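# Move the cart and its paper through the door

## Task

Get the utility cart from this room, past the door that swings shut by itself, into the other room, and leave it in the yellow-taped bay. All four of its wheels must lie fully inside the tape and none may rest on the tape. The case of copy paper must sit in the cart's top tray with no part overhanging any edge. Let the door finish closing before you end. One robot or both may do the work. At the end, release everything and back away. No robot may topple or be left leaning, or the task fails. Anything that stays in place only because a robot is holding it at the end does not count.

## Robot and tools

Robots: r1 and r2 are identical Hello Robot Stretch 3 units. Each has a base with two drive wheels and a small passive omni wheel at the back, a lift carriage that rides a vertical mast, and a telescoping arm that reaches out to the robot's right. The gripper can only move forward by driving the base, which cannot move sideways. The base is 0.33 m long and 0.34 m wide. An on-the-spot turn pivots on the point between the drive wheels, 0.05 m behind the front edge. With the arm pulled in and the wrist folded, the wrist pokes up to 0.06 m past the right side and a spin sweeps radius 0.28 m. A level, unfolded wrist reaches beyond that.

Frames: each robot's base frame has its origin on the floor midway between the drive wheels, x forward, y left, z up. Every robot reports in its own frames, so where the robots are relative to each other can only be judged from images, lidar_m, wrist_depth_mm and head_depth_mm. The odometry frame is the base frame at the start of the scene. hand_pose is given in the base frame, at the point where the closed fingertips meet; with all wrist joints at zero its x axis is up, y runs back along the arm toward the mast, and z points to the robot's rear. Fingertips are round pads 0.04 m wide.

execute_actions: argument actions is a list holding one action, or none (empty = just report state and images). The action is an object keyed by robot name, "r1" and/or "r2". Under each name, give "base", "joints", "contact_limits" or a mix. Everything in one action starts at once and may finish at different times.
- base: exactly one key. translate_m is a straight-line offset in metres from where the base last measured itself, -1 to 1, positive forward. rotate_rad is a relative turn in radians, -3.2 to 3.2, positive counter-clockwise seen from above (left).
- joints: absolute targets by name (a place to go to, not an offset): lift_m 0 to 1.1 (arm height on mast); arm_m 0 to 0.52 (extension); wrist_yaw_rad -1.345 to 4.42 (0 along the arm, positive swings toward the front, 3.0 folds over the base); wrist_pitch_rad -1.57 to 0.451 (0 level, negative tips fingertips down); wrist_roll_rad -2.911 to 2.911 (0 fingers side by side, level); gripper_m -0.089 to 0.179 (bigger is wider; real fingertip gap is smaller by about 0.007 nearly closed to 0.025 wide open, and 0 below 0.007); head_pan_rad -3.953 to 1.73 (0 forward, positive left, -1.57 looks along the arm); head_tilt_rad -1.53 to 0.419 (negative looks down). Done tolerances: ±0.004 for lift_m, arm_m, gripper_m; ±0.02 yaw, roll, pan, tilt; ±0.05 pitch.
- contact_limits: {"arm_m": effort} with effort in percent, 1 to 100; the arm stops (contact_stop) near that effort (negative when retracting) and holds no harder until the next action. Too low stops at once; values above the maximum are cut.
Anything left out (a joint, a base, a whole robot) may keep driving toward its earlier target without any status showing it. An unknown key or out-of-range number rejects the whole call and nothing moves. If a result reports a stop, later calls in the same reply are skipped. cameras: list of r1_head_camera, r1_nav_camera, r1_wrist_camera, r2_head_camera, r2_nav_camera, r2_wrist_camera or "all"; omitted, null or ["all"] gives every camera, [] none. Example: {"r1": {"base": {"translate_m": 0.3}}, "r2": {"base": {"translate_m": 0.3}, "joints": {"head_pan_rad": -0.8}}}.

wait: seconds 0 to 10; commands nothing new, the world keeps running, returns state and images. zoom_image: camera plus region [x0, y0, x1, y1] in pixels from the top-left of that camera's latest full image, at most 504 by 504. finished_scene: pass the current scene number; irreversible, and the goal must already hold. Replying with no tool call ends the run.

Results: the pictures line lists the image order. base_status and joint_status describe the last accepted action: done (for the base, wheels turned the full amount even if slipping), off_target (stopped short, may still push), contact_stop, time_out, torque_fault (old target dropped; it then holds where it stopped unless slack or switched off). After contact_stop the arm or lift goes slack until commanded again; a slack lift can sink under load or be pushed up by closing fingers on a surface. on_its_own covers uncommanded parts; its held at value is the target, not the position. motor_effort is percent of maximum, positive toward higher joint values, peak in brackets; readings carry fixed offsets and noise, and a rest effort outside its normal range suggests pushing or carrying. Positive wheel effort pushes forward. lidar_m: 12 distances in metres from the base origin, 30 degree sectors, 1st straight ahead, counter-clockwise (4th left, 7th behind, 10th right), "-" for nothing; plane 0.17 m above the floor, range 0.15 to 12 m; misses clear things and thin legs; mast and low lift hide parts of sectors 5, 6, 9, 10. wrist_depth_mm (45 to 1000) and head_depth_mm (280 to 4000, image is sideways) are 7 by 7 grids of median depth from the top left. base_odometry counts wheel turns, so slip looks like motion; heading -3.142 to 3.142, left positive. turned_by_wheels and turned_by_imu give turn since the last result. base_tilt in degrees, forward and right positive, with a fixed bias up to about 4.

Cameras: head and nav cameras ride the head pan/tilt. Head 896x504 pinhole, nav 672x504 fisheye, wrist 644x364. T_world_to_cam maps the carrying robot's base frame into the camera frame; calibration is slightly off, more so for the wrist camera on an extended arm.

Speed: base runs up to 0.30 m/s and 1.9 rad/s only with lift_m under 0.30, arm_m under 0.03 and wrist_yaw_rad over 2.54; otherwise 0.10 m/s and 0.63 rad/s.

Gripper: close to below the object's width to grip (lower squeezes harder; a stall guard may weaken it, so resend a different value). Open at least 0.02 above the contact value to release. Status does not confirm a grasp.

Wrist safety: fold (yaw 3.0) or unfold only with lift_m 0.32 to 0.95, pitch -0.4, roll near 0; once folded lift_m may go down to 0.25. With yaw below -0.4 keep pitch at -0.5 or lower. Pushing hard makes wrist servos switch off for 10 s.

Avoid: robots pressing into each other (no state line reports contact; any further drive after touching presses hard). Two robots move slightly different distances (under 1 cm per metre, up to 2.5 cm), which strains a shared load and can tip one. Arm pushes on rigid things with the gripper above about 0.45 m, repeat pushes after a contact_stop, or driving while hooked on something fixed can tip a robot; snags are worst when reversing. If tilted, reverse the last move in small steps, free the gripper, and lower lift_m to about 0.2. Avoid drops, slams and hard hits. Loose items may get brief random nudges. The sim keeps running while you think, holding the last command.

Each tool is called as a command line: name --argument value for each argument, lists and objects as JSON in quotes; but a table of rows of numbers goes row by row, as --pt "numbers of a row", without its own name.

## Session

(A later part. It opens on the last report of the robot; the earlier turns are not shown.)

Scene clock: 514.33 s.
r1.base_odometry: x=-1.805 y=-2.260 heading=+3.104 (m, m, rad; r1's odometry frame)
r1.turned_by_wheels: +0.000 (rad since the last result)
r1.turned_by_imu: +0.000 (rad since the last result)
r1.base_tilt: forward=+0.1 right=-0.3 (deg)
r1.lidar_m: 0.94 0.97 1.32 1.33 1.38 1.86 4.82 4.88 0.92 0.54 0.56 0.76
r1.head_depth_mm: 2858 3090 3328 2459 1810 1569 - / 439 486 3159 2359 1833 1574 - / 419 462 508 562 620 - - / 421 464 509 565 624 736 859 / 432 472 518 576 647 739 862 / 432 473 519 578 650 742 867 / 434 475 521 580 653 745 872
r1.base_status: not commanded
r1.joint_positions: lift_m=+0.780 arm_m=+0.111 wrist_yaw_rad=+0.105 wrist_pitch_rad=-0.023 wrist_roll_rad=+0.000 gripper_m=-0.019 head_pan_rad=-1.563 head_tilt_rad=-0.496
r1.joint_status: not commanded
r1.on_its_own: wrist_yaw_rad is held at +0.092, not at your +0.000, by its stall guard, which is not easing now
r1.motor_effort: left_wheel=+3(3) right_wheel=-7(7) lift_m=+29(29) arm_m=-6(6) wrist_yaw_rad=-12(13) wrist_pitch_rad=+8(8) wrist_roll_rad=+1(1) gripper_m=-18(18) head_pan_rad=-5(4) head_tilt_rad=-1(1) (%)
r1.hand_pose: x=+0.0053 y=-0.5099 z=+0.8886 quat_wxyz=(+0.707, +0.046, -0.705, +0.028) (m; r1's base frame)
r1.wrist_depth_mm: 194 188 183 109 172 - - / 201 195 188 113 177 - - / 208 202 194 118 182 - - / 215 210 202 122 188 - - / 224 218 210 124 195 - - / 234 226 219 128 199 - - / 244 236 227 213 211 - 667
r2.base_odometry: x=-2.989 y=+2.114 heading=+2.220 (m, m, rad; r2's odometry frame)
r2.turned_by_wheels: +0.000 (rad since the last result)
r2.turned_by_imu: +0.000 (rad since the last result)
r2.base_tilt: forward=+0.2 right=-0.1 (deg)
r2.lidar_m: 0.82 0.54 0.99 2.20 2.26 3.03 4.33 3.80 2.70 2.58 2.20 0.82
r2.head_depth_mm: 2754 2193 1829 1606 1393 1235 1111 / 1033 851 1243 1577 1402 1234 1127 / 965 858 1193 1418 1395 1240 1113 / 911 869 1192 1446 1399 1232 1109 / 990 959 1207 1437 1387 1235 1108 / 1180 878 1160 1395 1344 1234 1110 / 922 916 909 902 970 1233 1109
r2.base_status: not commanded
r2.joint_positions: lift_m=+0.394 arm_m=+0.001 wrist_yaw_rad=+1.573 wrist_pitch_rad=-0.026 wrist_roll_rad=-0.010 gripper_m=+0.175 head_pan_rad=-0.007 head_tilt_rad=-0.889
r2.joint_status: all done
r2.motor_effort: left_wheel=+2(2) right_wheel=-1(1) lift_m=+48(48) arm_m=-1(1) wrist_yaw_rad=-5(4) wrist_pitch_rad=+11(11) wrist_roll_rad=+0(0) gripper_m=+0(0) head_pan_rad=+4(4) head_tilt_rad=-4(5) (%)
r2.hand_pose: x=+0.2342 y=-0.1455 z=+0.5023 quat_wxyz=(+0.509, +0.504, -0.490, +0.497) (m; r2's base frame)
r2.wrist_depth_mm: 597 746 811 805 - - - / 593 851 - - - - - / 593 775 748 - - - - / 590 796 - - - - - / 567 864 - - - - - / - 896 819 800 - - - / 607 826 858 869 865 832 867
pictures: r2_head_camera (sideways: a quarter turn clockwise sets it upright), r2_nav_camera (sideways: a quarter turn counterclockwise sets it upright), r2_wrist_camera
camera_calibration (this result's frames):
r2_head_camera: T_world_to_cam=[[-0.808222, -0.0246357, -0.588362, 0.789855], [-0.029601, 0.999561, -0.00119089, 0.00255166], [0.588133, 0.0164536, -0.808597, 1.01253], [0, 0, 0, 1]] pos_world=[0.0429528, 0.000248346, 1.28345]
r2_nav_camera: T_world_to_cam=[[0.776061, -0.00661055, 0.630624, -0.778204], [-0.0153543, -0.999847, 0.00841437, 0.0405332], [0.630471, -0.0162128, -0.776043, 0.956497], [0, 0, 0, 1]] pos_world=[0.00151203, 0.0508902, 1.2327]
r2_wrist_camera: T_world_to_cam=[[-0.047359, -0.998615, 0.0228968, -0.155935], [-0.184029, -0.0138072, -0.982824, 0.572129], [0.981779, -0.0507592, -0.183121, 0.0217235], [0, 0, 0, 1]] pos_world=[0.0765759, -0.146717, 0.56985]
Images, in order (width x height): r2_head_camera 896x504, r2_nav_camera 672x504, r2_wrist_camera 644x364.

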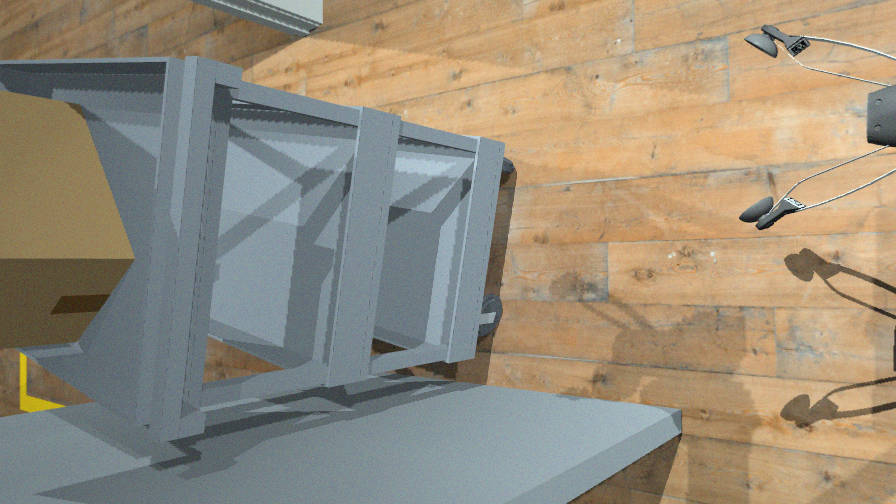

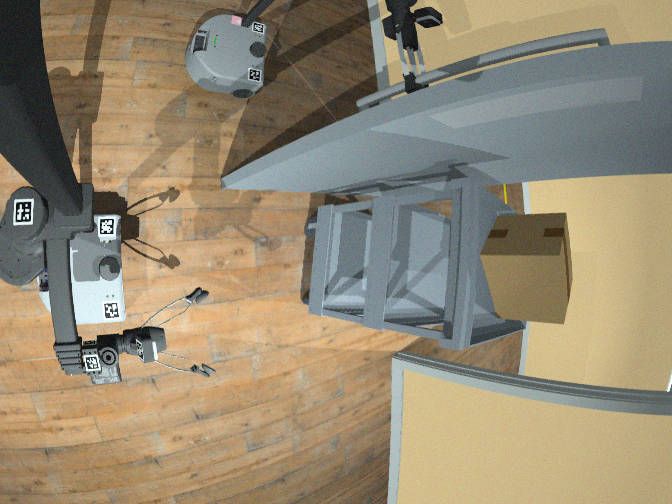

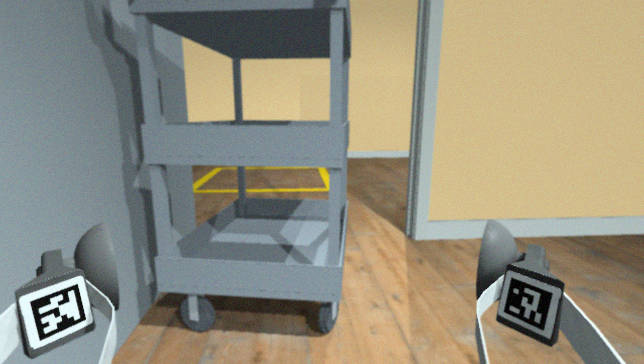

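execute_actions --actions '[{"r2":{"base":{"rotate_rad":0.25}}}]' --cameras '[]'

execute_actions --actions '[{"r2":{"base":{"translate_m":0.33}}}]' --cameras '[]'

execute_actions --actions '[{"r2":{"base":{"rotate_rad":-0.25}}}]' --cameras '["r2_head_camera","r2_nav_camera","r2_wrist_camera"]'

Scene clock: 516.17 s.
r1.base_odometry: x=-1.805 y=-2.260 heading=+3.104 (m, m, rad; r1's odometry frame)
r1.turned_by_wheels: +0.000 (rad since the last result)
r1.turned_by_imu: +0.000 (rad since the last result)
r1.base_tilt: forward=+0.1 right=-0.4 (deg)
r1.lidar_m: 0.94 0.97 1.32 1.33 1.37 1.86 4.81 4.89 0.95 0.54 0.56 0.76
r1.head_depth_mm: 2838 3095 3295 2454 1871 1575 - / 439 487 3163 2378 1826 1577 - / 418 462 507 563 619 - - / 421 465 510 564 622 737 858 / 432 472 518 576 648 738 862 / 433 472 520 577 650 743 867 / 433 474 521 580 653 746 875
r1.base_status: not commanded
r1.joint_positions: lift_m=+0.780 arm_m=+0.111 wrist_yaw_rad=+0.105 wrist_pitch_rad=-0.023 wrist_roll_rad=+0.000 gripper_m=-0.019 head_pan_rad=-1.563 head_tilt_rad=-0.496
r1.joint_status: not commanded
r1.on_its_own: wrist_yaw_rad is held at +0.092, not at your +0.000, by its stall guard, which is not easing now
r1.motor_effort: left_wheel=+3(3) right_wheel=-7(7) lift_m=+29(29) arm_m=-6(6) wrist_yaw_rad=-12(11) wrist_pitch_rad=+8(8) wrist_roll_rad=+1(1) gripper_m=-19(19) head_pan_rad=-4(5) head_tilt_rad=+0(2) (%)
r1.hand_pose: x=+0.0053 y=-0.5099 z=+0.8886 quat_wxyz=(+0.707, +0.046, -0.705, +0.028) (m; r1's base frame)
r1.wrist_depth_mm: 194 188 182 110 172 - - / 201 194 189 113 177 - - / 208 202 195 118 183 - - / 216 209 203 122 189 - - / 225 218 210 123 194 - - / 234 225 219 128 200 - - / 244 236 225 212 211 - 660
r2.base_odometry: x=-2.989 y=+2.114 heading=+2.470 (m, m, rad; r2's odometry frame)
r2.turned_by_wheels: +0.250 (rad since the last result)
r2.turned_by_imu: +0.250 (rad since the last result)
r2.base_tilt: forward=+0.2 right=-0.1 (deg)
r2.lidar_m: 0.58 0.54 0.99 2.19 2.48 4.15 4.31 3.08 2.58 2.58 1.77 0.82
r2.head_depth_mm: 874 832 1195 1336 1378 1242 1113 / 937 859 1200 1391 1393 1237 1125 / 1042 882 1194 1446 1394 1241 1111 / 1051 976 1247 1504 1396 1235 1110 / 764 852 964 1107 1308 1236 1112 / 585 638 696 819 1341 1230 1106 / 477 534 673 1590 1392 1231 1106
r2.base_status: done
r2.joint_positions: lift_m=+0.394 arm_m=+0.001 wrist_yaw_rad=+1.573 wrist_pitch_rad=-0.026 wrist_roll_rad=-0.010 gripper_m=+0.175 head_pan_rad=-0.007 head_tilt_rad=-0.889
r2.joint_status: not commanded
r2.motor_effort: left_wheel=-1(6) right_wheel=+2(8) lift_m=+48(47) arm_m=-2(0) wrist_yaw_rad=-4(4) wrist_pitch_rad=+11(11) wrist_roll_rad=+0(0) gripper_m=-1(0) head_pan_rad=+3(3) head_tilt_rad=-6(5) (%)
r2.hand_pose: x=+0.2342 y=-0.1456 z=+0.5024 quat_wxyz=(+0.509, +0.504, -0.490, +0.497) (m; r2's base frame)
r2.wrist_depth_mm: 415 555 756 809 785 - - / 419 557 822 - - - - / 443 561 791 762 693 - - / 465 565 852 - - - - / - 582 844 - - - - / - 614 870 803 746 - - / 790 597 816 866 839 827 880
pictures: none
No camera images: the call's "cameras" was empty. Leave "cameras" out to get every camera's image.

Scene clock: 520.63 s.
r1.base_odometry: x=-1.805 y=-2.260 heading=+3.104 (m, m, rad; r1's odometry frame)
r1.turned_by_wheels: +0.000 (rad since the last result)
r1.turned_by_imu: +0.000 (rad since the last result)
r1.base_tilt: forward=+0.1 right=-0.3 (deg)
r1.lidar_m: 0.94 0.98 1.32 1.33 1.37 1.86 4.81 4.90 0.72 0.54 0.56 0.76
r1.head_depth_mm: 2757 3091 3292 2464 1120 1542 - / 440 485 3138 2362 1127 1578 - / 419 462 507 563 620 - - / 421 465 510 564 624 733 857 / 432 471 518 574 647 739 862 / 433 473 519 577 650 742 869 / 434 473 520 579 651 745 873
r1.base_status: not commanded
r1.joint_positions: lift_m=+0.780 arm_m=+0.111 wrist_yaw_rad=+0.105 wrist_pitch_rad=-0.023 wrist_roll_rad=+0.000 gripper_m=-0.019 head_pan_rad=-1.563 head_tilt_rad=-0.496
r1.joint_status: not commanded
r1.on_its_own: wrist_yaw_rad is held at +0.092, not at your +0.000, by its stall guard, which is not easing now
r1.motor_effort: left_wheel=+3(3) right_wheel=-7(7) lift_m=+29(29) arm_m=-6(6) wrist_yaw_rad=-11(12) wrist_pitch_rad=+8(8) wrist_roll_rad=+1(1) gripper_m=-18(17) head_pan_rad=-5(5) head_tilt_rad=-2(1) (%)
r1.hand_pose: x=+0.0053 y=-0.5099 z=+0.8886 quat_wxyz=(+0.707, +0.046, -0.705, +0.028) (m; r1's base frame)
r1.wrist_depth_mm: 194 189 182 110 172 - - / 201 195 188 113 177 - - / 208 202 195 118 182 - - / 215 209 203 122 188 - - / 225 217 210 124 194 - - / 233 226 220 128 200 - - / 244 236 226 213 210 611 485
r2.base_odometry: x=-3.247 y=+2.319 heading=+2.470 (m, m, rad; r2's odometry frame)
r2.turned_by_wheels: +0.000 (rad since the last result)
r2.turned_by_imu: +0.002 (rad since the last result)
r2.base_tilt: forward=+0.2 right=-0.1 (deg)
r2.lidar_m: 0.43 0.25 0.27 2.13 2.40 3.99 4.66 3.15 2.65 2.54 0.55 0.51
r2.head_depth_mm: 628 686 723 959 922 1155 1112 / 736 805 724 996 941 1204 1126 / 2869 854 642 1012 1190 1237 1112 / 792 933 672 1031 1320 1241 1110 / 555 619 700 803 947 1150 1094 / 425 463 507 560 624 706 1061 / 346 369 397 426 467 533 1104
r2.base_status: done
r2.joint_positions: lift_m=+0.394 arm_m=+0.001 wrist_yaw_rad=+1.573 wrist_pitch_rad=-0.025 wrist_roll_rad=-0.010 gripper_m=+0.175 head_pan_rad=-0.007 head_tilt_rad=-0.889
r2.joint_status: not commanded
r2.motor_effort: left_wheel=-1(5) right_wheel=+1(7) lift_m=+47(47) arm_m=-1(1) wrist_yaw_rad=-3(3) wrist_pitch_rad=+11(11) wrist_roll_rad=+0(0) gripper_m=-1(1) head_pan_rad=+3(3) head_tilt_rad=-6(6) (%)
r2.hand_pose: x=+0.2342 y=-0.1456 z=+0.5025 quat_wxyz=(+0.509, +0.504, -0.490, +0.497) (m; r2's base frame)
r2.wrist_depth_mm: 333 448 731 901 789 - 867 / 336 455 725 - - - 873 / 340 461 471 917 977 853 896 / 342 461 467 411 374 346 926 / 334 479 652 - - 356 973 / - 496 648 812 824 - - / 356 489 606 635 645 605 870
pictures: none
No camera images: the call's "cameras" was empty. Leave "cameras" out to get every camera's image.

Scene clock: 521.97 s.
r1.base_odometry: x=-1.805 y=-2.260 heading=+3.104 (m, m, rad; r1's odometry frame)
r1.turned_by_wheels: +0.000 (rad since the last result)
r1.turned_by_imu: +0.000 (rad since the last result)
r1.base_tilt: forward=+0.1 right=-0.4 (deg)
r1.lidar_m: 0.94 0.97 1.32 1.33 1.37 1.87 4.82 4.91 0.68 0.54 0.56 0.76
r1.head_depth_mm: 2808 3107 3286 2454 1703 1417 - / 439 486 3172 2366 1144 1570 - / 418 462 507 563 620 - - / 420 464 510 565 623 736 858 / 432 471 518 576 647 739 863 / 433 472 520 578 649 744 869 / 434 473 521 580 652 749 870
r1.base_status: not commanded
r1.joint_positions: lift_m=+0.780 arm_m=+0.111 wrist_yaw_rad=+0.105 wrist_pitch_rad=-0.023 wrist_roll_rad=+0.000 gripper_m=-0.019 head_pan_rad=-1.563 head_tilt_rad=-0.496
r1.joint_status: not commanded
r1.on_its_own: wrist_yaw_rad is held at +0.092, not at your +0.000, by its stall guard, which is not easing now
r1.motor_effort: left_wheel=+3(3) right_wheel=-7(7) lift_m=+29(29) arm_m=-6(6) wrist_yaw_rad=-11(12) wrist_pitch_rad=+8(8) wrist_roll_rad=+1(1) gripper_m=-19(17) head_pan_rad=-6(5) head_tilt_rad=-2(2) (%)
r1.hand_pose: x=+0.0053 y=-0.5099 z=+0.8886 quat_wxyz=(+0.707, +0.046, -0.705, +0.028) (m; r1's base frame)
r1.wrist_depth_mm: 194 188 183 110 172 - - / 201 195 188 113 177 - - / 209 201 195 118 183 - - / 215 210 203 122 189 - - / 224 217 211 124 195 - - / 233 225 220 128 199 - - / 244 236 225 213 211 607 469
r2.base_odometry: x=-3.247 y=+2.319 heading=+2.220 (m, m, rad; r2's odometry frame)
r2.turned_by_wheels: -0.250 (rad since the last result)
r2.turned_by_imu: -0.249 (rad since the last result)
r2.base_tilt: forward=+0.2 right=-0.1 (deg)
r2.lidar_m: 0.51 0.29 0.25 0.78 2.18 2.93 4.67 3.89 2.77 2.64 1.71 0.51
r2.head_depth_mm: 694 823 726 962 1022 1237 1115 / 634 761 723 994 1096 1214 1128 / 606 707 723 996 1189 1234 1111 / 680 789 639 1017 1220 1241 1109 / 2767 829 646 971 1256 1236 1110 / 2572 1049 710 931 1020 1010 1003 / 679 676 671 667 662 657 731
r2.base_status: done
r2.joint_positions: lift_m=+0.394 arm_m=+0.001 wrist_yaw_rad=+1.573 wrist_pitch_rad=-0.025 wrist_roll_rad=-0.010 gripper_m=+0.175 head_pan_rad=-0.007 head_tilt_rad=-0.889
r2.joint_status: not commanded
r2.motor_effort: left_wheel=+2(6) right_wheel=-2(5) lift_m=+47(47) arm_m=-2(1) wrist_yaw_rad=-3(4) wrist_pitch_rad=+11(11) wrist_roll_rad=+0(0) gripper_m=-1(0) head_pan_rad=+3(3) head_tilt_rad=-5(6) (%)
r2.hand_pose: x=+0.2342 y=-0.1457 z=+0.5025 quat_wxyz=(+0.509, +0.504, -0.490, +0.497) (m; r2's base frame)
r2.wrist_depth_mm: 478 756 791 813 794 - - / 486 765 - - - - - / 491 445 924 - 585 - - / 488 450 436 418 415 - - / 472 782 - - - - - / - 662 776 820 838 - - / 497 549 647 629 689 822 869
pictures: r2_head_camera (sideways: a quarter turn clockwise sets it upright), r2_nav_camera (sideways: a quarter turn counterclockwise sets it upright), r2_wrist_camera
camera_calibration (this result's frames):
r2_head_camera: T_world_to_cam=[[-0.808238, -0.0247154, -0.588337, 0.789823], [-0.0296998, 0.999558, -0.00118975, 0.00255077], [0.588106, 0.0165119, -0.808615, 1.01255], [0, 0, 0, 1]] pos_world=[0.0429522, 0.000251989, 1.28345]
r2_nav_camera: T_world_to_cam=[[0.776081, -0.00653404, 0.6306, -0.778173], [-0.0152553, -0.999848, 0.00841462, 0.0405323], [0.630449, -0.0161504, -0.776063, 0.956523], [0, 0, 0, 1]] pos_world=[0.00150486, 0.0508897, 1.2327]
r2_wrist_camera: T_world_to_cam=[[-0.0479649, -0.998587, 0.0228566, -0.155924], [-0.183242, -0.0136975, -0.982972, 0.572241], [0.981897, -0.0513365, -0.182326, 0.0212179], [0, 0, 0, 1]] pos_world=[0.0765457, -0.146777, 0.56993]
Images, in order (width x height): r2_head_camera 896x504, r2_nav_camera 672x504, r2_wrist_camera 644x364.

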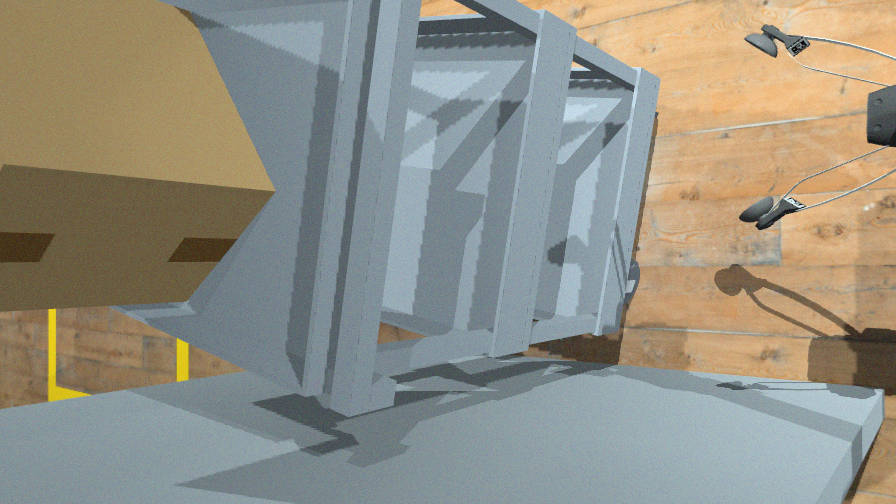

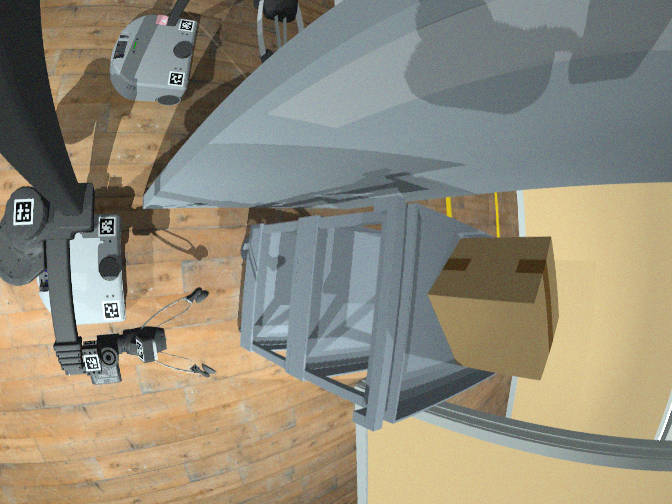

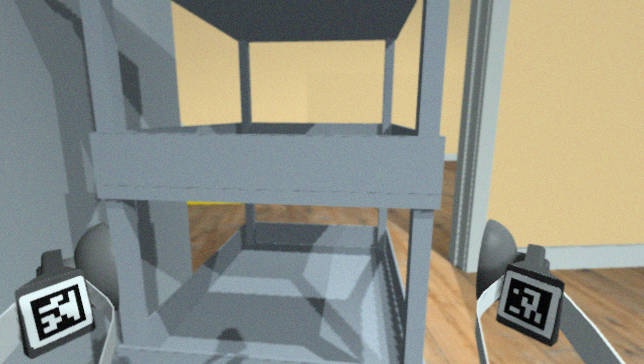

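execute_actions --actions '[{"r2":{"base":{"translate_m":0.45}}}]' --cameras '["r2_head_camera","r2_nav_camera","r2_wrist_camera"]'

Scene clock: 533.83 s.
r1.base_odometry: x=-1.805 y=-2.260 heading=+3.104 (m, m, rad; r1's odometry frame)
r1.turned_by_wheels: +0.000 (rad since the last result)
r1.turned_by_imu: +0.001 (rad since the last result)
r1.base_tilt: forward=+0.1 right=-0.4 (deg)
r1.lidar_m: 0.94 0.97 1.32 1.33 1.37 1.87 4.80 4.87 3.54 0.54 0.56 0.76
r1.head_depth_mm: 2831 3076 3325 2448 1874 1570 - / 439 486 3176 2388 1831 1572 - / 419 463 507 563 621 - - / 421 464 509 566 625 736 860 / 431 471 518 575 646 740 862 / 433 472 520 577 650 742 868 / 434 474 522 580 651 746 869
r1.base_status: not commanded
r1.joint_positions: lift_m=+0.780 arm_m=+0.111 wrist_yaw_rad=+0.105 wrist_pitch_rad=-0.023 wrist_roll_rad=+0.000 gripper_m=-0.019 head_pan_rad=-1.563 head_tilt_rad=-0.496
r1.joint_status: not commanded
r1.on_its_own: wrist_yaw_rad is held at +0.092, not at your +0.000, by its stall guard, which is not easing now
r1.motor_effort: left_wheel=+3(3) right_wheel=-7(7) lift_m=+29(29) arm_m=-6(6) wrist_yaw_rad=-12(12) wrist_pitch_rad=+8(8) wrist_roll_rad=+1(1) gripper_m=-18(18) head_pan_rad=-4(4) head_tilt_rad=-1(1) (%)
r1.hand_pose: x=+0.0053 y=-0.5099 z=+0.8886 quat_wxyz=(+0.707, +0.046, -0.705, +0.028) (m; r1's base frame)
r1.wrist_depth_mm: 194 188 182 109 171 - - / 200 194 189 113 177 - - / 209 203 195 117 183 - - / 216 209 201 122 188 - - / 224 217 210 124 194 - - / 234 226 220 128 200 - - / 243 235 226 213 210 - -
r2.base_odometry: x=-3.519 y=+2.678 heading=+2.220 (m, m, rad; r2's odometry frame)
r2.turned_by_wheels: +0.000 (rad since the last result)
r2.turned_by_imu: -0.097 (rad since the last result)
r2.base_tilt: forward=+0.1 right=-0.1 (deg)
r2.lidar_m: 0.25 0.27 0.24 0.22 0.23 0.28 5.10 4.37 2.84 2.62 0.33 0.26
r2.head_depth_mm: 484 500 661 618 537 707 1096 / 482 437 552 616 537 728 1080 / 480 429 505 592 536 708 1080 / 481 485 580 615 502 783 1096 / 500 562 671 615 512 756 1094 / 2862 2255 1872 591 493 1175 1091 / 2844 2250 1867 966 829 802 799
r2.base_status: done
r2.joint_positions: lift_m=+0.394 arm_m=+0.001 wrist_yaw_rad=+1.552 wrist_pitch_rad=-0.026 wrist_roll_rad=-0.011 gripper_m=+0.175 head_pan_rad=-0.007 head_tilt_rad=-0.890
r2.joint_status: not commanded
r2.on_its_own: wrist_yaw_rad is at rest, and its effort (+20) is outside its rest range (-12 to +12)
r2.motor_effort: left_wheel=-2(8) right_wheel=+10(22) lift_m=+47(48) arm_m=+0(1) wrist_yaw_rad=+20(43) wrist_pitch_rad=+11(12) wrist_roll_rad=+0(0) gripper_m=-3(3) head_pan_rad=+3(3) head_tilt_rad=-5(5) (%)
r2.hand_pose: x=+0.2341 y=-0.1507 z=+0.5023 quat_wxyz=(+0.514, +0.499, -0.495, +0.491) (m; r2's base frame)
r2.wrist_depth_mm: - - - - - 773 161 / - - - - - 774 165 / - 669 773 759 768 770 169 / 168 169 169 169 169 168 169 / 173 172 173 173 173 172 174 / - 178 178 180 179 179 179 / 725 574 606 608 601 799 797
pictures: r2_head_camera (sideways: a quarter turn clockwise sets it upright), r2_nav_camera (sideways: a quarter turn counterclockwise sets it upright), r2_wrist_camera
camera_calibration (this result's frames):
r2_head_camera: T_world_to_cam=[[-0.808382, -0.0247898, -0.588136, 0.789562], [-0.0297933, 0.999555, -0.00118062, 0.00253946], [0.587904, 0.0165681, -0.808761, 1.01274], [0, 0, 0, 1]] pos_world=[0.0429476, 0.000255459, 1.28344]
r2_nav_camera: T_world_to_cam=[[0.776238, -0.00646273, 0.630407, -0.777923], [-0.0151599, -0.99985, 0.00841667, 0.0405291], [0.630257, -0.0160902, -0.77622, 0.956728], [0, 0, 0, 1]] pos_world=[0.0014829, 0.0508894, 1.2327]
r2_wrist_camera: T_world_to_cam=[[-0.0685169, -0.99738, 0.0231902, -0.156152], [-0.184305, -0.0101905, -0.982816, 0.572672], [0.980478, -0.0716136, -0.183124, 0.0186705], [0, 0, 0, 1]] pos_world=[0.076541, -0.14857, 0.569871]
Images, in order (width x height): r2_head_camera 896x504, r2_nav_camera 672x504, r2_wrist_camera 644x364.

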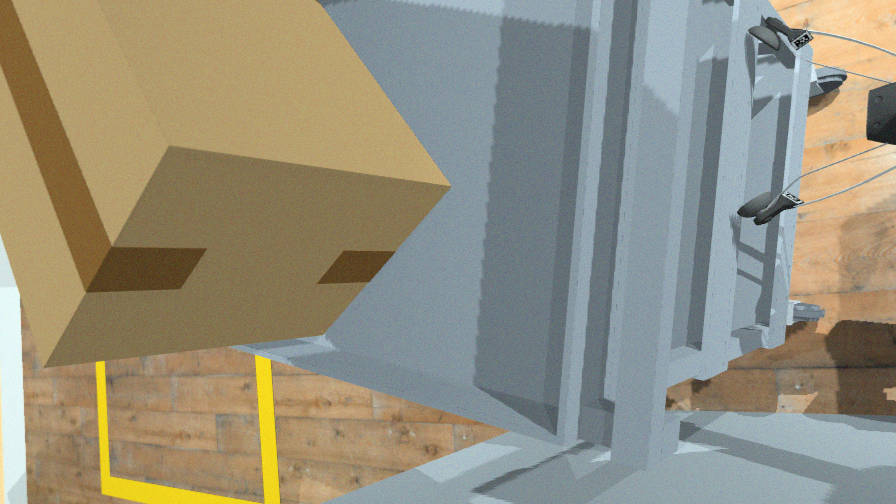

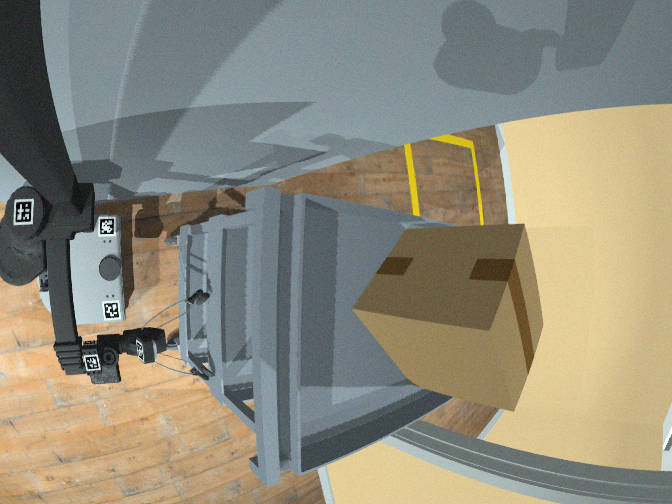

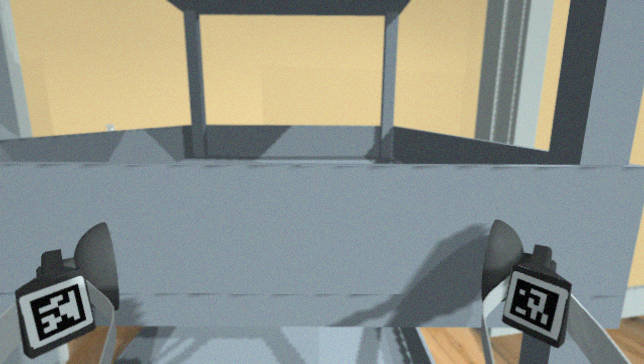

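execute_actions --actions '[{"r2":{"base":{"rotate_rad":0.15},"joints":{"wrist_yaw_rad":1.6}}}]' --cameras '[]'

execute_actions --actions '[{"r2":{"base":{"translate_m":0.2}}}]' --cameras '["r2_head_camera","r2_nav_camera","r2_wrist_camera"]'

Scene clock: 535.50 s.
r1.base_odometry: x=-1.805 y=-2.260 heading=+3.104 (m, m, rad; r1's odometry frame)
r1.turned_by_wheels: +0.000 (rad since the last result)
r1.turned_by_imu: +0.000 (rad since the last result)
r1.base_tilt: forward=+0.1 right=-0.4 (deg)
r1.lidar_m: 0.94 0.98 1.32 1.33 1.37 1.86 4.82 4.91 3.53 0.54 0.56 0.76
r1.head_depth_mm: 2831 3093 3303 2462 1887 1569 - / 440 486 3158 2336 1816 1574 - / 419 462 507 563 620 - - / 421 464 509 564 623 736 859 / 432 471 517 575 646 739 864 / 432 472 520 578 651 743 868 / 434 473 522 581 652 748 872
r1.base_status: not commanded
r1.joint_positions: lift_m=+0.780 arm_m=+0.111 wrist_yaw_rad=+0.105 wrist_pitch_rad=-0.023 wrist_roll_rad=+0.000 gripper_m=-0.019 head_pan_rad=-1.563 head_tilt_rad=-0.496
r1.joint_status: not commanded
r1.on_its_own: wrist_yaw_rad is held at +0.092, not at your +0.000, by its stall guard, which is not easing now
r1.motor_effort: left_wheel=+3(3) right_wheel=-7(7) lift_m=+29(29) arm_m=-6(6) wrist_yaw_rad=-12(11) wrist_pitch_rad=+8(8) wrist_roll_rad=+1(1) gripper_m=-18(18) head_pan_rad=-5(5) head_tilt_rad=-1(2) (%)
r1.hand_pose: x=+0.0053 y=-0.5099 z=+0.8886 quat_wxyz=(+0.707, +0.046, -0.705, +0.028) (m; r1's base frame)
r1.wrist_depth_mm: 194 188 182 109 172 - - / 201 196 189 113 177 - - / 208 202 195 118 183 - - / 216 209 202 122 189 - - / 224 217 210 124 194 - - / 234 226 219 128 201 - - / 243 236 225 213 210 - -
r2.base_odometry: x=-3.519 y=+2.678 heading=+2.369 (m, m, rad; r2's odometry frame)
r2.turned_by_wheels: +0.150 (rad since the last result)
r2.turned_by_imu: +0.085 (rad since the last result)
r2.base_tilt: forward=+0.1 right=-0.1 (deg)
r2.lidar_m: 0.27 0.30 0.24 0.22 0.23 0.30 5.07 3.94 2.76 2.62 0.34 0.28
r2.head_depth_mm: 483 462 595 618 537 741 1081 / 481 439 526 604 511 785 1087 / 480 494 574 610 487 798 1094 / 520 575 671 616 482 824 1108 / 2849 2266 720 602 494 847 1108 / 2837 2232 1869 1090 485 1164 1084 / 2838 2187 786 777 765 757 746
r2.base_status: done
r2.joint_positions: lift_m=+0.394 arm_m=+0.001 wrist_yaw_rad=+1.560 wrist_pitch_rad=-0.026 wrist_roll_rad=-0.011 gripper_m=+0.175 head_pan_rad=-0.007 head_tilt_rad=-0.890
r2.joint_status: wrist_yaw_rad off_target (ended at +1.560, target +1.600)
r2.on_its_own: wrist_yaw_rad is at rest, and its effort (+46) is outside its rest range (-12 to +12)
r2.motor_effort: left_wheel=-6(13) right_wheel=+15(25) lift_m=+47(47) arm_m=+0(0) wrist_yaw_rad=+46(74) wrist_pitch_rad=+11(11) wrist_roll_rad=+0(0) gripper_m=-3(4) head_pan_rad=+3(4) head_tilt_rad=-5(5) (%)
r2.hand_pose: x=+0.2341 y=-0.1486 z=+0.5023 quat_wxyz=(+0.512, +0.501, -0.493, +0.493) (m; r2's base frame)
r2.wrist_depth_mm: 555 - - - - - 689 / 551 - - - - - 688 / 498 - 796 798 758 775 239 / 195 190 183 179 173 169 164 / 202 196 190 184 178 172 168 / - 202 196 191 185 180 172 / 557 806 629 631 603 819 184
pictures: none
No camera images: the call's "cameras" was empty. Leave "cameras" out to get every camera's image.

Scene clock: 538.70 s.
r1.base_odometry: x=-1.805 y=-2.260 heading=+3.104 (m, m, rad; r1's odometry frame)
r1.turned_by_wheels: +0.000 (rad since the last result)
r1.turned_by_imu: +0.000 (rad since the last result)
r1.base_tilt: forward=+0.1 right=-0.4 (deg)
r1.lidar_m: 0.94 0.97 1.32 1.33 1.37 1.85 4.81 4.91 3.52 0.54 0.56 0.76
r1.head_depth_mm: 2862 3087 3298 2450 1874 1563 - / 439 486 3136 2352 1835 1569 - / 419 463 507 562 620 - - / 421 463 510 566 623 735 858 / 431 471 518 575 647 739 863 / 433 472 520 578 650 740 868 / 434 473 522 579 653 746 872
r1.base_status: not commanded
r1.joint_positions: lift_m=+0.780 arm_m=+0.111 wrist_yaw_rad=+0.105 wrist_pitch_rad=-0.023 wrist_roll_rad=+0.000 gripper_m=-0.019 head_pan_rad=-1.563 head_tilt_rad=-0.496
r1.joint_status: not commanded
r1.on_its_own: wrist_yaw_rad is held at +0.092, not at your +0.000, by its stall guard, which is not easing now
r1.motor_effort: left_wheel=+3(3) right_wheel=-7(7) lift_m=+29(29) arm_m=-6(6) wrist_yaw_rad=-11(11) wrist_pitch_rad=+8(8) wrist_roll_rad=+1(1) gripper_m=-17(18) head_pan_rad=-5(5) head_tilt_rad=-2(2) (%)
r1.hand_pose: x=+0.0053 y=-0.5099 z=+0.8886 quat_wxyz=(+0.707, +0.046, -0.705, +0.028) (m; r1's base frame)
r1.wrist_depth_mm: 194 188 182 110 171 - - / 200 194 189 113 177 - - / 208 203 196 118 183 - - / 216 209 203 122 188 - - / 224 217 209 123 194 - - / 234 226 219 128 199 - - / 243 236 225 213 211 - -
r2.base_odometry: x=-3.662 y=+2.817 heading=+2.369 (m, m, rad; r2's odometry frame)
r2.turned_by_wheels: +0.000 (rad since the last result)
r2.turned_by_imu: -0.117 (rad since the last result)
r2.base_tilt: forward=+0.2 right=-0.1 (deg)
r2.lidar_m: 0.26 0.28 0.28 0.25 0.25 0.31 5.28 4.50 2.86 2.60 0.33 0.26
r2.head_depth_mm: 484 461 604 617 537 711 1082 / 482 424 512 604 537 745 1079 / 480 467 545 602 505 779 1095 / 499 535 639 616 515 790 1092 / 2741 2133 692 602 486 796 1093 / 2854 2244 1873 1564 485 1211 1108 / 2837 2237 1869 1593 1341 990 912
r2.base_status: done
r2.joint_positions: lift_m=+0.394 arm_m=+0.001 wrist_yaw_rad=+1.554 wrist_pitch_rad=-0.027 wrist_roll_rad=-0.011 gripper_m=+0.175 head_pan_rad=-0.007 head_tilt_rad=-0.890
r2.joint_status: not commanded
r2.on_its_own: wrist_yaw_rad is held at +1.556, not at your +1.600, by its stall guard, which is not easing now
r2.motor_effort: left_wheel=+0(6) right_wheel=+5(21) lift_m=+47(47) arm_m=+0(0) wrist_yaw_rad=+2(51) wrist_pitch_rad=+11(11) wrist_roll_rad=+0(0) gripper_m=-2(4) head_pan_rad=+4(3) head_tilt_rad=-5(5) (%)
r2.hand_pose: x=+0.2341 y=-0.1503 z=+0.5021 quat_wxyz=(+0.514, +0.500, -0.494, +0.492) (m; r2's base frame)
r2.wrist_depth_mm: - - - - - - 577 / - - - - - 722 601 / - - 780 781 755 659 237 / 176 175 174 172 170 168 167 / 183 180 179 177 174 172 171 / - 186 185 183 181 180 177 / 789 779 606 599 608 741 190
pictures: r2_head_camera (sideways: a quarter turn clockwise sets it upright), r2_nav_camera (sideways: a quarter turn counterclockwise sets it upright), r2_wrist_camera
camera_calibration (this result's frames):
r2_head_camera: T_world_to_cam=[[-0.808382, -0.0247896, -0.588136, 0.789562], [-0.0297931, 0.999555, -0.00118063, 0.00253947], [0.587904, 0.016568, -0.808761, 1.01274], [0, 0, 0, 1]] pos_world=[0.0429476, 0.000255452, 1.28344]
r2_nav_camera: T_world_to_cam=[[0.776238, -0.00646287, 0.630407, -0.777923], [-0.0151601, -0.99985, 0.00841667, 0.0405291], [0.630258, -0.0160904, -0.776219, 0.956728], [0, 0, 0, 1]] pos_world=[0.00148293, 0.0508894, 1.2327]
r2_wrist_camera: T_world_to_cam=[[-0.066822, -0.997495, 0.0232175, -0.156149], [-0.184953, -0.010483, -0.982692, 0.572549], [0.980473, -0.0699596, -0.183789, 0.0192661], [0, 0, 0, 1]] pos_world=[0.0765703, -0.148408, 0.569805]
Images, in order (width x height): r2_head_camera 896x504, r2_nav_camera 672x504, r2_wrist_camera 644x364.

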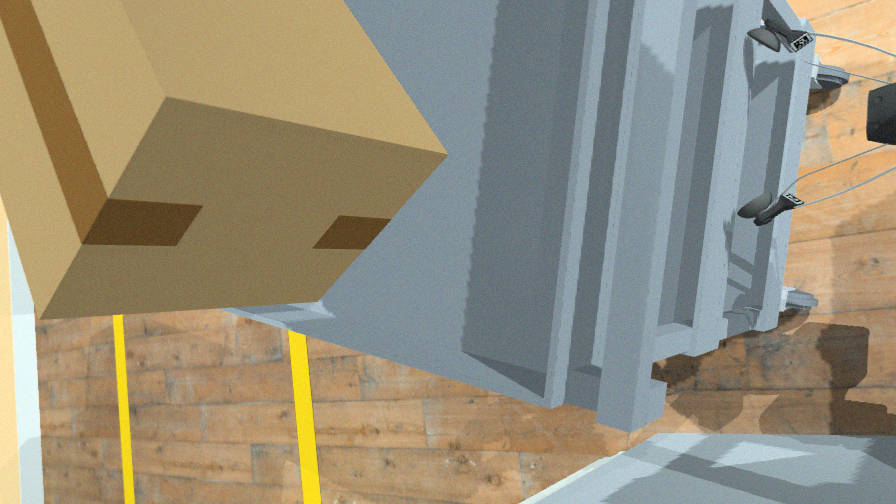

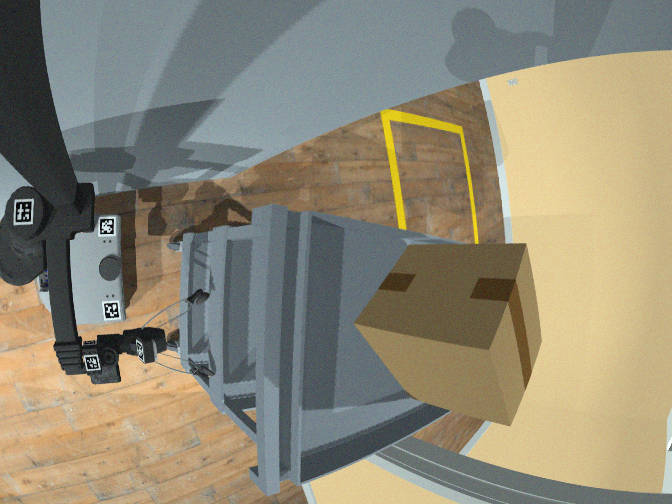

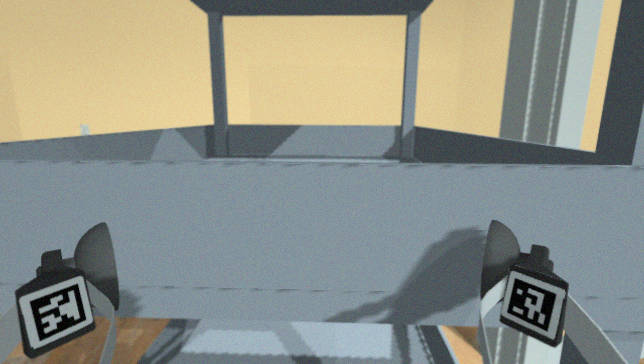

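execute_actions --actions '[{"r2":{"base":{"rotate_rad":0.3}}}]' --cameras '[]'

execute_actions --actions '[{"r2":{"base":{"translate_m":0.15}}}]' --cameras '["r2_head_camera","r2_nav_camera","r2_wrist_camera"]'

Scene clock: 540.63 s.
r1.base_odometry: x=-1.805 y=-2.260 heading=+3.104 (m, m, rad; r1's odometry frame)
r1.turned_by_wheels: +0.000 (rad since the last result)
r1.turned_by_imu: +0.000 (rad since the last result)
r1.base_tilt: forward=+0.1 right=-0.4 (deg)
r1.lidar_m: 0.94 0.98 1.32 1.33 1.37 1.86 4.82 4.91 3.56 0.54 0.56 0.76
r1.head_depth_mm: 2865 3117 3305 2441 1878 1569 - / 439 486 3172 2363 1828 1570 - / 419 463 509 563 620 - - / 420 463 510 565 623 735 858 / 432 472 518 576 647 739 861 / 433 473 520 579 650 743 871 / 434 473 522 578 652 745 872
r1.base_status: not commanded
r1.joint_positions: lift_m=+0.780 arm_m=+0.111 wrist_yaw_rad=+0.105 wrist_pitch_rad=-0.023 wrist_roll_rad=+0.000 gripper_m=-0.019 head_pan_rad=-1.563 head_tilt_rad=-0.496
r1.joint_status: not commanded
r1.on_its_own: wrist_yaw_rad is held at +0.092, not at your +0.000, by its stall guard, which is not easing now
r1.motor_effort: left_wheel=+3(3) right_wheel=-7(7) lift_m=+29(29) arm_m=-6(6) wrist_yaw_rad=-12(12) wrist_pitch_rad=+8(8) wrist_roll_rad=+1(1) gripper_m=-19(18) head_pan_rad=-4(4) head_tilt_rad=-2(2) (%)
r1.hand_pose: x=+0.0053 y=-0.5099 z=+0.8886 quat_wxyz=(+0.707, +0.046, -0.705, +0.028) (m; r1's base frame)
r1.wrist_depth_mm: 194 189 182 110 172 - - / 201 195 189 113 176 - - / 208 201 195 117 183 - - / 215 210 202 122 189 - - / 225 217 209 124 194 - - / 234 226 220 128 199 - - / 244 235 225 213 211 - -
r2.base_odometry: x=-3.662 y=+2.817 heading=+2.669 (m, m, rad; r2's odometry frame)
r2.turned_by_wheels: +0.300 (rad since the last result)
r2.turned_by_imu: +0.203 (rad since the last result)
r2.base_tilt: forward=+0.2 right=-0.1 (deg)
r2.lidar_m: 0.31 0.34 0.26 0.25 0.26 0.37 5.26 3.56 2.67 1.95 0.34 0.30
r2.head_depth_mm: 483 486 545 604 491 774 1039 / 524 565 633 616 485 812 1095 / 2856 2190 701 616 496 826 1093 / 2847 2274 1875 598 531 999 1110 / 2847 2261 1872 1599 1325 1235 1109 / 2870 2258 1860 1593 1100 1133 1077 / 2843 2260 792 724 743 765 783
r2.base_status: done
r2.joint_positions: lift_m=+0.394 arm_m=+0.001 wrist_yaw_rad=+1.544 wrist_pitch_rad=-0.028 wrist_roll_rad=-0.011 gripper_m=+0.175 head_pan_rad=-0.007 head_tilt_rad=-0.890
r2.joint_status: not commanded
r2.on_its_own: wrist_yaw_rad is held at +1.556, not at your +1.600, by its stall guard, which is not easing now; wrist_yaw_rad is at rest, and its effort (+14) is outside its rest range (-12 to +12)
r2.motor_effort: left_wheel=-2(12) right_wheel=+5(24) lift_m=+47(47) arm_m=+0(0) wrist_yaw_rad=+14(75) wrist_pitch_rad=+12(12) wrist_roll_rad=+0(0) gripper_m=-3(3) head_pan_rad=+4(3) head_tilt_rad=-5(5) (%)
r2.hand_pose: x=+0.2340 y=-0.1529 z=+0.5018 quat_wxyz=(+0.517, +0.498, -0.497, +0.489) (m; r2's base frame)
r2.wrist_depth_mm: 234 - - 768 - - - / 239 - - - - - - / 243 - 645 800 774 728 606 / 244 225 208 192 180 169 159 / 254 232 215 199 184 171 162 / - 990 227 207 191 182 166 / 487 820 638 649 631 586 169
pictures: none
No camera images: the call's "cameras" was empty. Leave "cameras" out to get every camera's image.

Scene clock: 543.07 s.
r1.base_odometry: x=-1.805 y=-2.260 heading=+3.104 (m, m, rad; r1's odometry frame)
r1.turned_by_wheels: +0.000 (rad since the last result)
r1.turned_by_imu: +0.000 (rad since the last result)
r1.base_tilt: forward=+0.0 right=-0.4 (deg)
r1.lidar_m: 0.94 0.97 1.32 1.33 1.37 1.86 4.82 4.90 3.55 0.54 0.56 0.76
r1.head_depth_mm: 2847 3093 3277 2469 1889 1564 - / 439 487 3145 2355 1845 1568 - / 419 462 507 563 620 - - / 421 464 510 565 623 736 861 / 431 471 519 575 647 739 862 / 433 473 519 577 649 745 866 / 434 473 522 580 653 745 874
r1.base_status: not commanded
r1.joint_positions: lift_m=+0.780 arm_m=+0.111 wrist_yaw_rad=+0.105 wrist_pitch_rad=-0.023 wrist_roll_rad=+0.000 gripper_m=-0.019 head_pan_rad=-1.563 head_tilt_rad=-0.496
r1.joint_status: not commanded
r1.on_its_own: wrist_yaw_rad is held at +0.092, not at your +0.000, by its stall guard, which is not easing now
r1.motor_effort: left_wheel=+3(3) right_wheel=-7(7) lift_m=+29(29) arm_m=-6(6) wrist_yaw_rad=-11(12) wrist_pitch_rad=+8(8) wrist_roll_rad=+1(1) gripper_m=-18(18) head_pan_rad=-5(4) head_tilt_rad=-1(1) (%)
r1.hand_pose: x=+0.0053 y=-0.5099 z=+0.8886 quat_wxyz=(+0.707, +0.046, -0.705, +0.028) (m; r1's base frame)
r1.wrist_depth_mm: 194 188 182 109 172 - - / 200 195 188 113 177 - - / 208 202 195 117 183 - - / 216 209 202 122 188 - - / 224 217 210 124 194 - - / 233 226 219 128 199 - - / 243 235 225 213 211 - -
r2.base_odometry: x=-3.795 y=+2.885 heading=+2.669 (m, m, rad; r2's odometry frame)
r2.turned_by_wheels: +0.000 (rad since the last result)
r2.turned_by_imu: -0.057 (rad since the last result)
r2.base_tilt: forward=+0.2 right=-0.1 (deg)
r2.lidar_m: 0.31 0.36 0.26 0.25 0.26 0.35 5.39 3.77 2.70 1.81 0.34 0.31
r2.head_depth_mm: 496 507 558 605 494 772 1029 / 549 591 662 616 483 813 1096 / 2868 2280 704 615 499 825 1107 / 2844 2248 1870 594 534 1060 1112 / 2880 2269 1886 1598 1345 1231 1110 / 2839 2254 1864 1600 1391 1192 1094 / 2810 2262 1858 1593 878 817 816
r2.base_status: done
r2.joint_positions: lift_m=+0.394 arm_m=+0.001 wrist_yaw_rad=+1.539 wrist_pitch_rad=-0.028 wrist_roll_rad=-0.011 gripper_m=+0.175 head_pan_rad=-0.007 head_tilt_rad=-0.890
r2.joint_status: not commanded
r2.on_its_own: wrist_yaw_rad is held at +1.556, not at your +1.600, by its stall guard, which is not easing now; wrist_yaw_rad is at rest, and its effort (+19) is outside its rest range (-12 to +12)
r2.motor_effort: left_wheel=-1(7) right_wheel=+8(17) lift_m=+47(47) arm_m=+1(1) wrist_yaw_rad=+19(37) wrist_pitch_rad=+12(12) wrist_roll_rad=+0(0) gripper_m=-3(3) head_pan_rad=+3(3) head_tilt_rad=-5(5) (%)
r2.hand_pose: x=+0.2340 y=-0.1540 z=+0.5018 quat_wxyz=(+0.518, +0.496, -0.498, +0.488) (m; r2's base frame)
r2.wrist_depth_mm: 233 - - - - - - / - - - - - - - / - 331 - 813 779 714 - / - 228 210 192 180 170 159 / - 236 217 200 185 171 162 / - 994 231 208 191 182 165 / 774 545 791 636 637 598 168
pictures: r2_head_camera (sideways: a quarter turn clockwise sets it upright), r2_nav_camera (sideways: a quarter turn counterclockwise sets it upright), r2_wrist_camera
camera_calibration (this result's frames):
r2_head_camera: T_world_to_cam=[[-0.808382, -0.0247894, -0.588136, 0.789562], [-0.0297929, 0.999555, -0.00118063, 0.00253947], [0.587904, 0.0165679, -0.808761, 1.01274], [0, 0, 0, 1]] pos_world=[0.0429476, 0.000255442, 1.28344]
r2_nav_camera: T_world_to_cam=[[0.776238, -0.00646308, 0.630407, -0.777923], [-0.0151603, -0.99985, 0.00841667, 0.0405291], [0.630258, -0.0160905, -0.776219, 0.956728], [0, 0, 0, 1]] pos_world=[0.00148295, 0.0508894, 1.2327]
r2_wrist_camera: T_world_to_cam=[[-0.081268, -0.99642, 0.0232763, -0.156327], [-0.186232, -0.00776147, -0.982475, 0.572803], [0.979139, -0.0841786, -0.184934, 0.0177747], [0, 0, 0, 1]] pos_world=[0.0765657, -0.149825, 0.569691]
Images, in order (width x height): r2_head_camera 896x504, r2_nav_camera 672x504, r2_wrist_camera 644x364.

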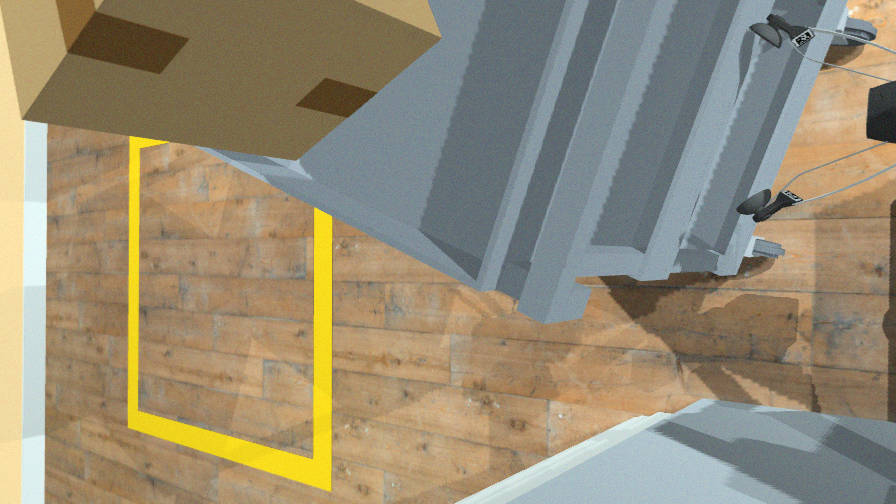

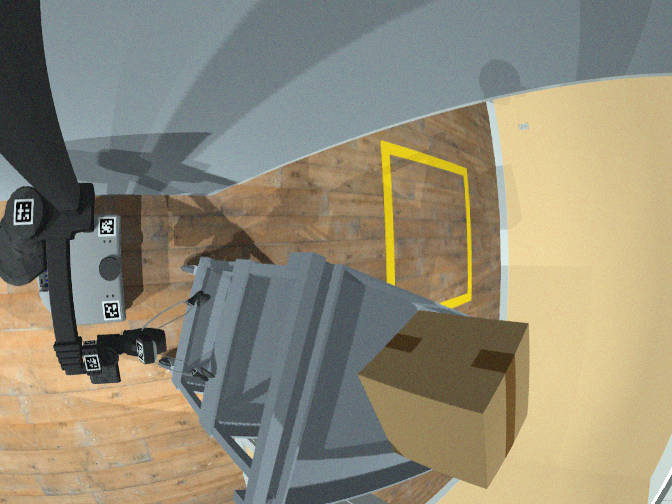

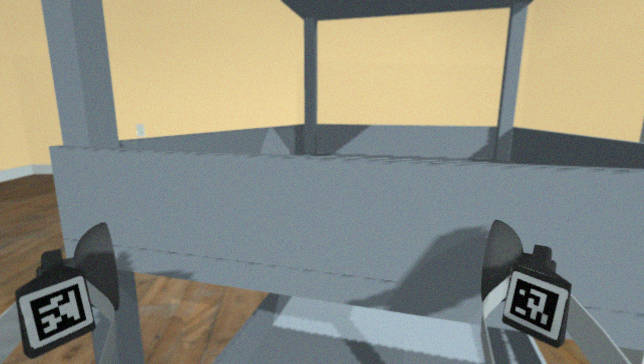

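execute_actions --actions '[{"r2":{"base":{"translate_m":-0.08},"joints":{"head_pan_rad":-0.7,"head_tilt_rad":-0.8}}}]' --cameras '["r2_head_camera","r2_nav_camera","r2_wrist_camera"]'

Scene clock: 545.33 s.
r1.base_odometry: x=-1.805 y=-2.260 heading=+3.104 (m, m, rad; r1's odometry frame)
r1.turned_by_wheels: +0.000 (rad since the last result)
r1.turned_by_imu: +0.000 (rad since the last result)
r1.base_tilt: forward=+0.1 right=-0.3 (deg)
r1.lidar_m: 0.94 0.97 1.32 1.33 1.38 1.86 4.81 4.90 3.52 0.54 0.56 0.76
r1.head_depth_mm: 2859 3099 3310 2446 1877 1571 - / 439 486 3128 2369 1827 1569 - / 418 462 507 563 621 - - / 421 465 510 565 623 735 858 / 431 471 519 575 648 739 861 / 434 472 519 578 650 744 867 / 434 473 521 581 652 746 875
r1.base_status: not commanded
r1.joint_positions: lift_m=+0.780 arm_m=+0.111 wrist_yaw_rad=+0.105 wrist_pitch_rad=-0.023 wrist_roll_rad=+0.000 gripper_m=-0.019 head_pan_rad=-1.563 head_tilt_rad=-0.496
r1.joint_status: not commanded
r1.on_its_own: wrist_yaw_rad is held at +0.092, not at your +0.000, by its stall guard, which is not easing now
r1.motor_effort: left_wheel=+3(3) right_wheel=-7(7) lift_m=+29(29) arm_m=-6(6) wrist_yaw_rad=-12(12) wrist_pitch_rad=+8(8) wrist_roll_rad=+1(1) gripper_m=-18(19) head_pan_rad=-4(5) head_tilt_rad=-1(1) (%)
r1.hand_pose: x=+0.0053 y=-0.5099 z=+0.8886 quat_wxyz=(+0.707, +0.046, -0.705, +0.028) (m; r1's base frame)
r1.wrist_depth_mm: 194 188 182 109 172 - - / 201 195 188 113 177 - - / 209 202 194 118 183 - - / 216 210 202 122 189 - - / 226 217 209 124 195 - - / 235 226 218 128 199 - - / 244 236 225 212 211 - -
r2.base_odometry: x=-3.724 y=+2.849 heading=+2.669 (m, m, rad; r2's odometry frame)
r2.turned_by_wheels: +0.000 (rad since the last result)
r2.turned_by_imu: +0.000 (rad since the last result)
r2.base_tilt: forward=+0.2 right=+0.0 (deg)
r2.lidar_m: 0.38 0.36 0.26 0.25 0.26 0.35 5.33 3.75 2.71 2.14 0.42 0.38
r2.head_depth_mm: 743 900 1144 1526 1475 1283 1131 / 783 869 995 598 1446 1281 1137 / 3136 2655 762 603 853 1151 1154 / 3337 2466 806 665 894 1088 1133 / 655 697 761 663 874 1006 1114 / 616 586 653 662 547 842 1076 / 611 518 610 664 522 825 1112
r2.base_status: done
r2.joint_positions: lift_m=+0.394 arm_m=+0.001 wrist_yaw_rad=+1.553 wrist_pitch_rad=-0.025 wrist_roll_rad=-0.011 gripper_m=+0.175 head_pan_rad=-0.693 head_tilt_rad=-0.804
r2.joint_status: all done
r2.on_its_own: wrist_yaw_rad is held at +1.556, not at your +1.600, by its stall guard, which is not easing now
r2.motor_effort: left_wheel=+2(7) right_wheel=+0(6) lift_m=+47(47) arm_m=+1(0) wrist_yaw_rad=+3(19) wrist_pitch_rad=+11(12) wrist_roll_rad=+0(0) gripper_m=-1(4) head_pan_rad=-4(37) head_tilt_rad=+1(12) (%)
r2.hand_pose: x=+0.2341 y=-0.1505 z=+0.5025 quat_wxyz=(+0.514, +0.499, -0.495, +0.492) (m; r2's base frame)
r2.wrist_depth_mm: - - - 796 - - - / - - - - - - - / - 343 - 893 839 781 577 / - 327 297 274 254 237 221 / - - 315 286 261 242 227 / - 378 - 822 839 - 236 / 790 790 626 640 629 604 244
pictures: r2_head_camera (sideways: a quarter turn clockwise sets it upright), r2_nav_camera (sideways: a quarter turn counterclockwise sets it upright), r2_wrist_camera
camera_calibration (this result's frames):
r2_head_camera: T_world_to_cam=[[-0.600057, 0.458685, -0.655392, 0.875921], [0.610273, 0.792179, -0.00432964, 0.00273503], [0.517202, -0.402566, -0.755276, 0.943631], [0, 0, 0, 1]] pos_world=[0.0358856, -0.0240649, 1.28679]
r2_nav_camera: T_world_to_cam=[[0.552685, -0.460264, 0.694764, -0.860419], [-0.645595, -0.763642, 0.00767734, 0.0453363], [0.527017, -0.452779, -0.719197, 0.883204], [0, 0, 0, 1]] pos_world=[0.0393459, 0.0384974, 1.23264]
r2_wrist_camera: T_world_to_cam=[[-0.0677455, -0.997434, 0.0231499, -0.156118], [-0.183582, -0.0103449, -0.98295, 0.572736], [0.980667, -0.0708403, -0.18241, 0.0184071], [0, 0, 0, 1]] pos_world=[0.0765164, -0.148489, 0.569943]
Images, in order (width x height): r2_head_camera 896x504, r2_nav_camera 672x504, r2_wrist_camera 644x364.

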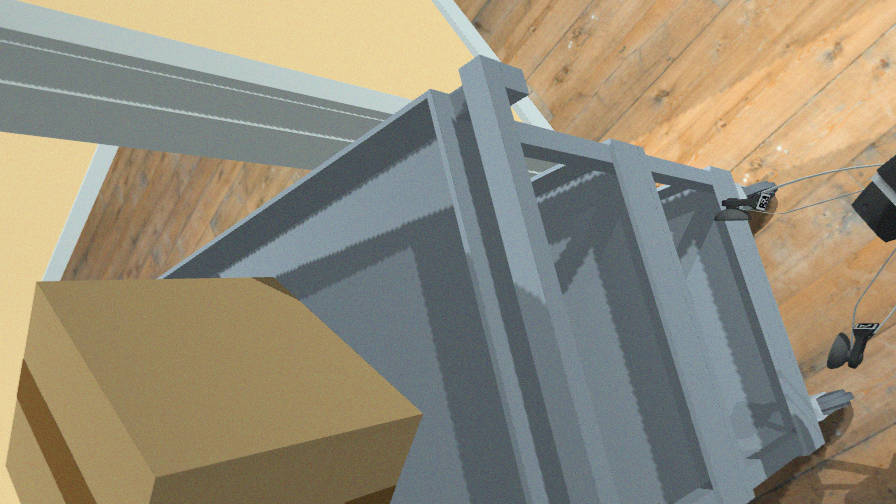

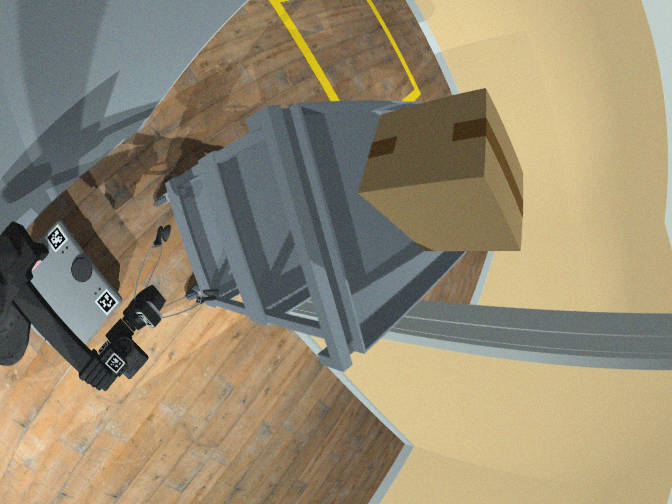

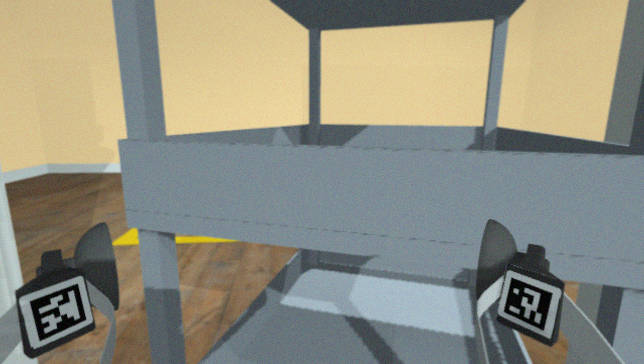

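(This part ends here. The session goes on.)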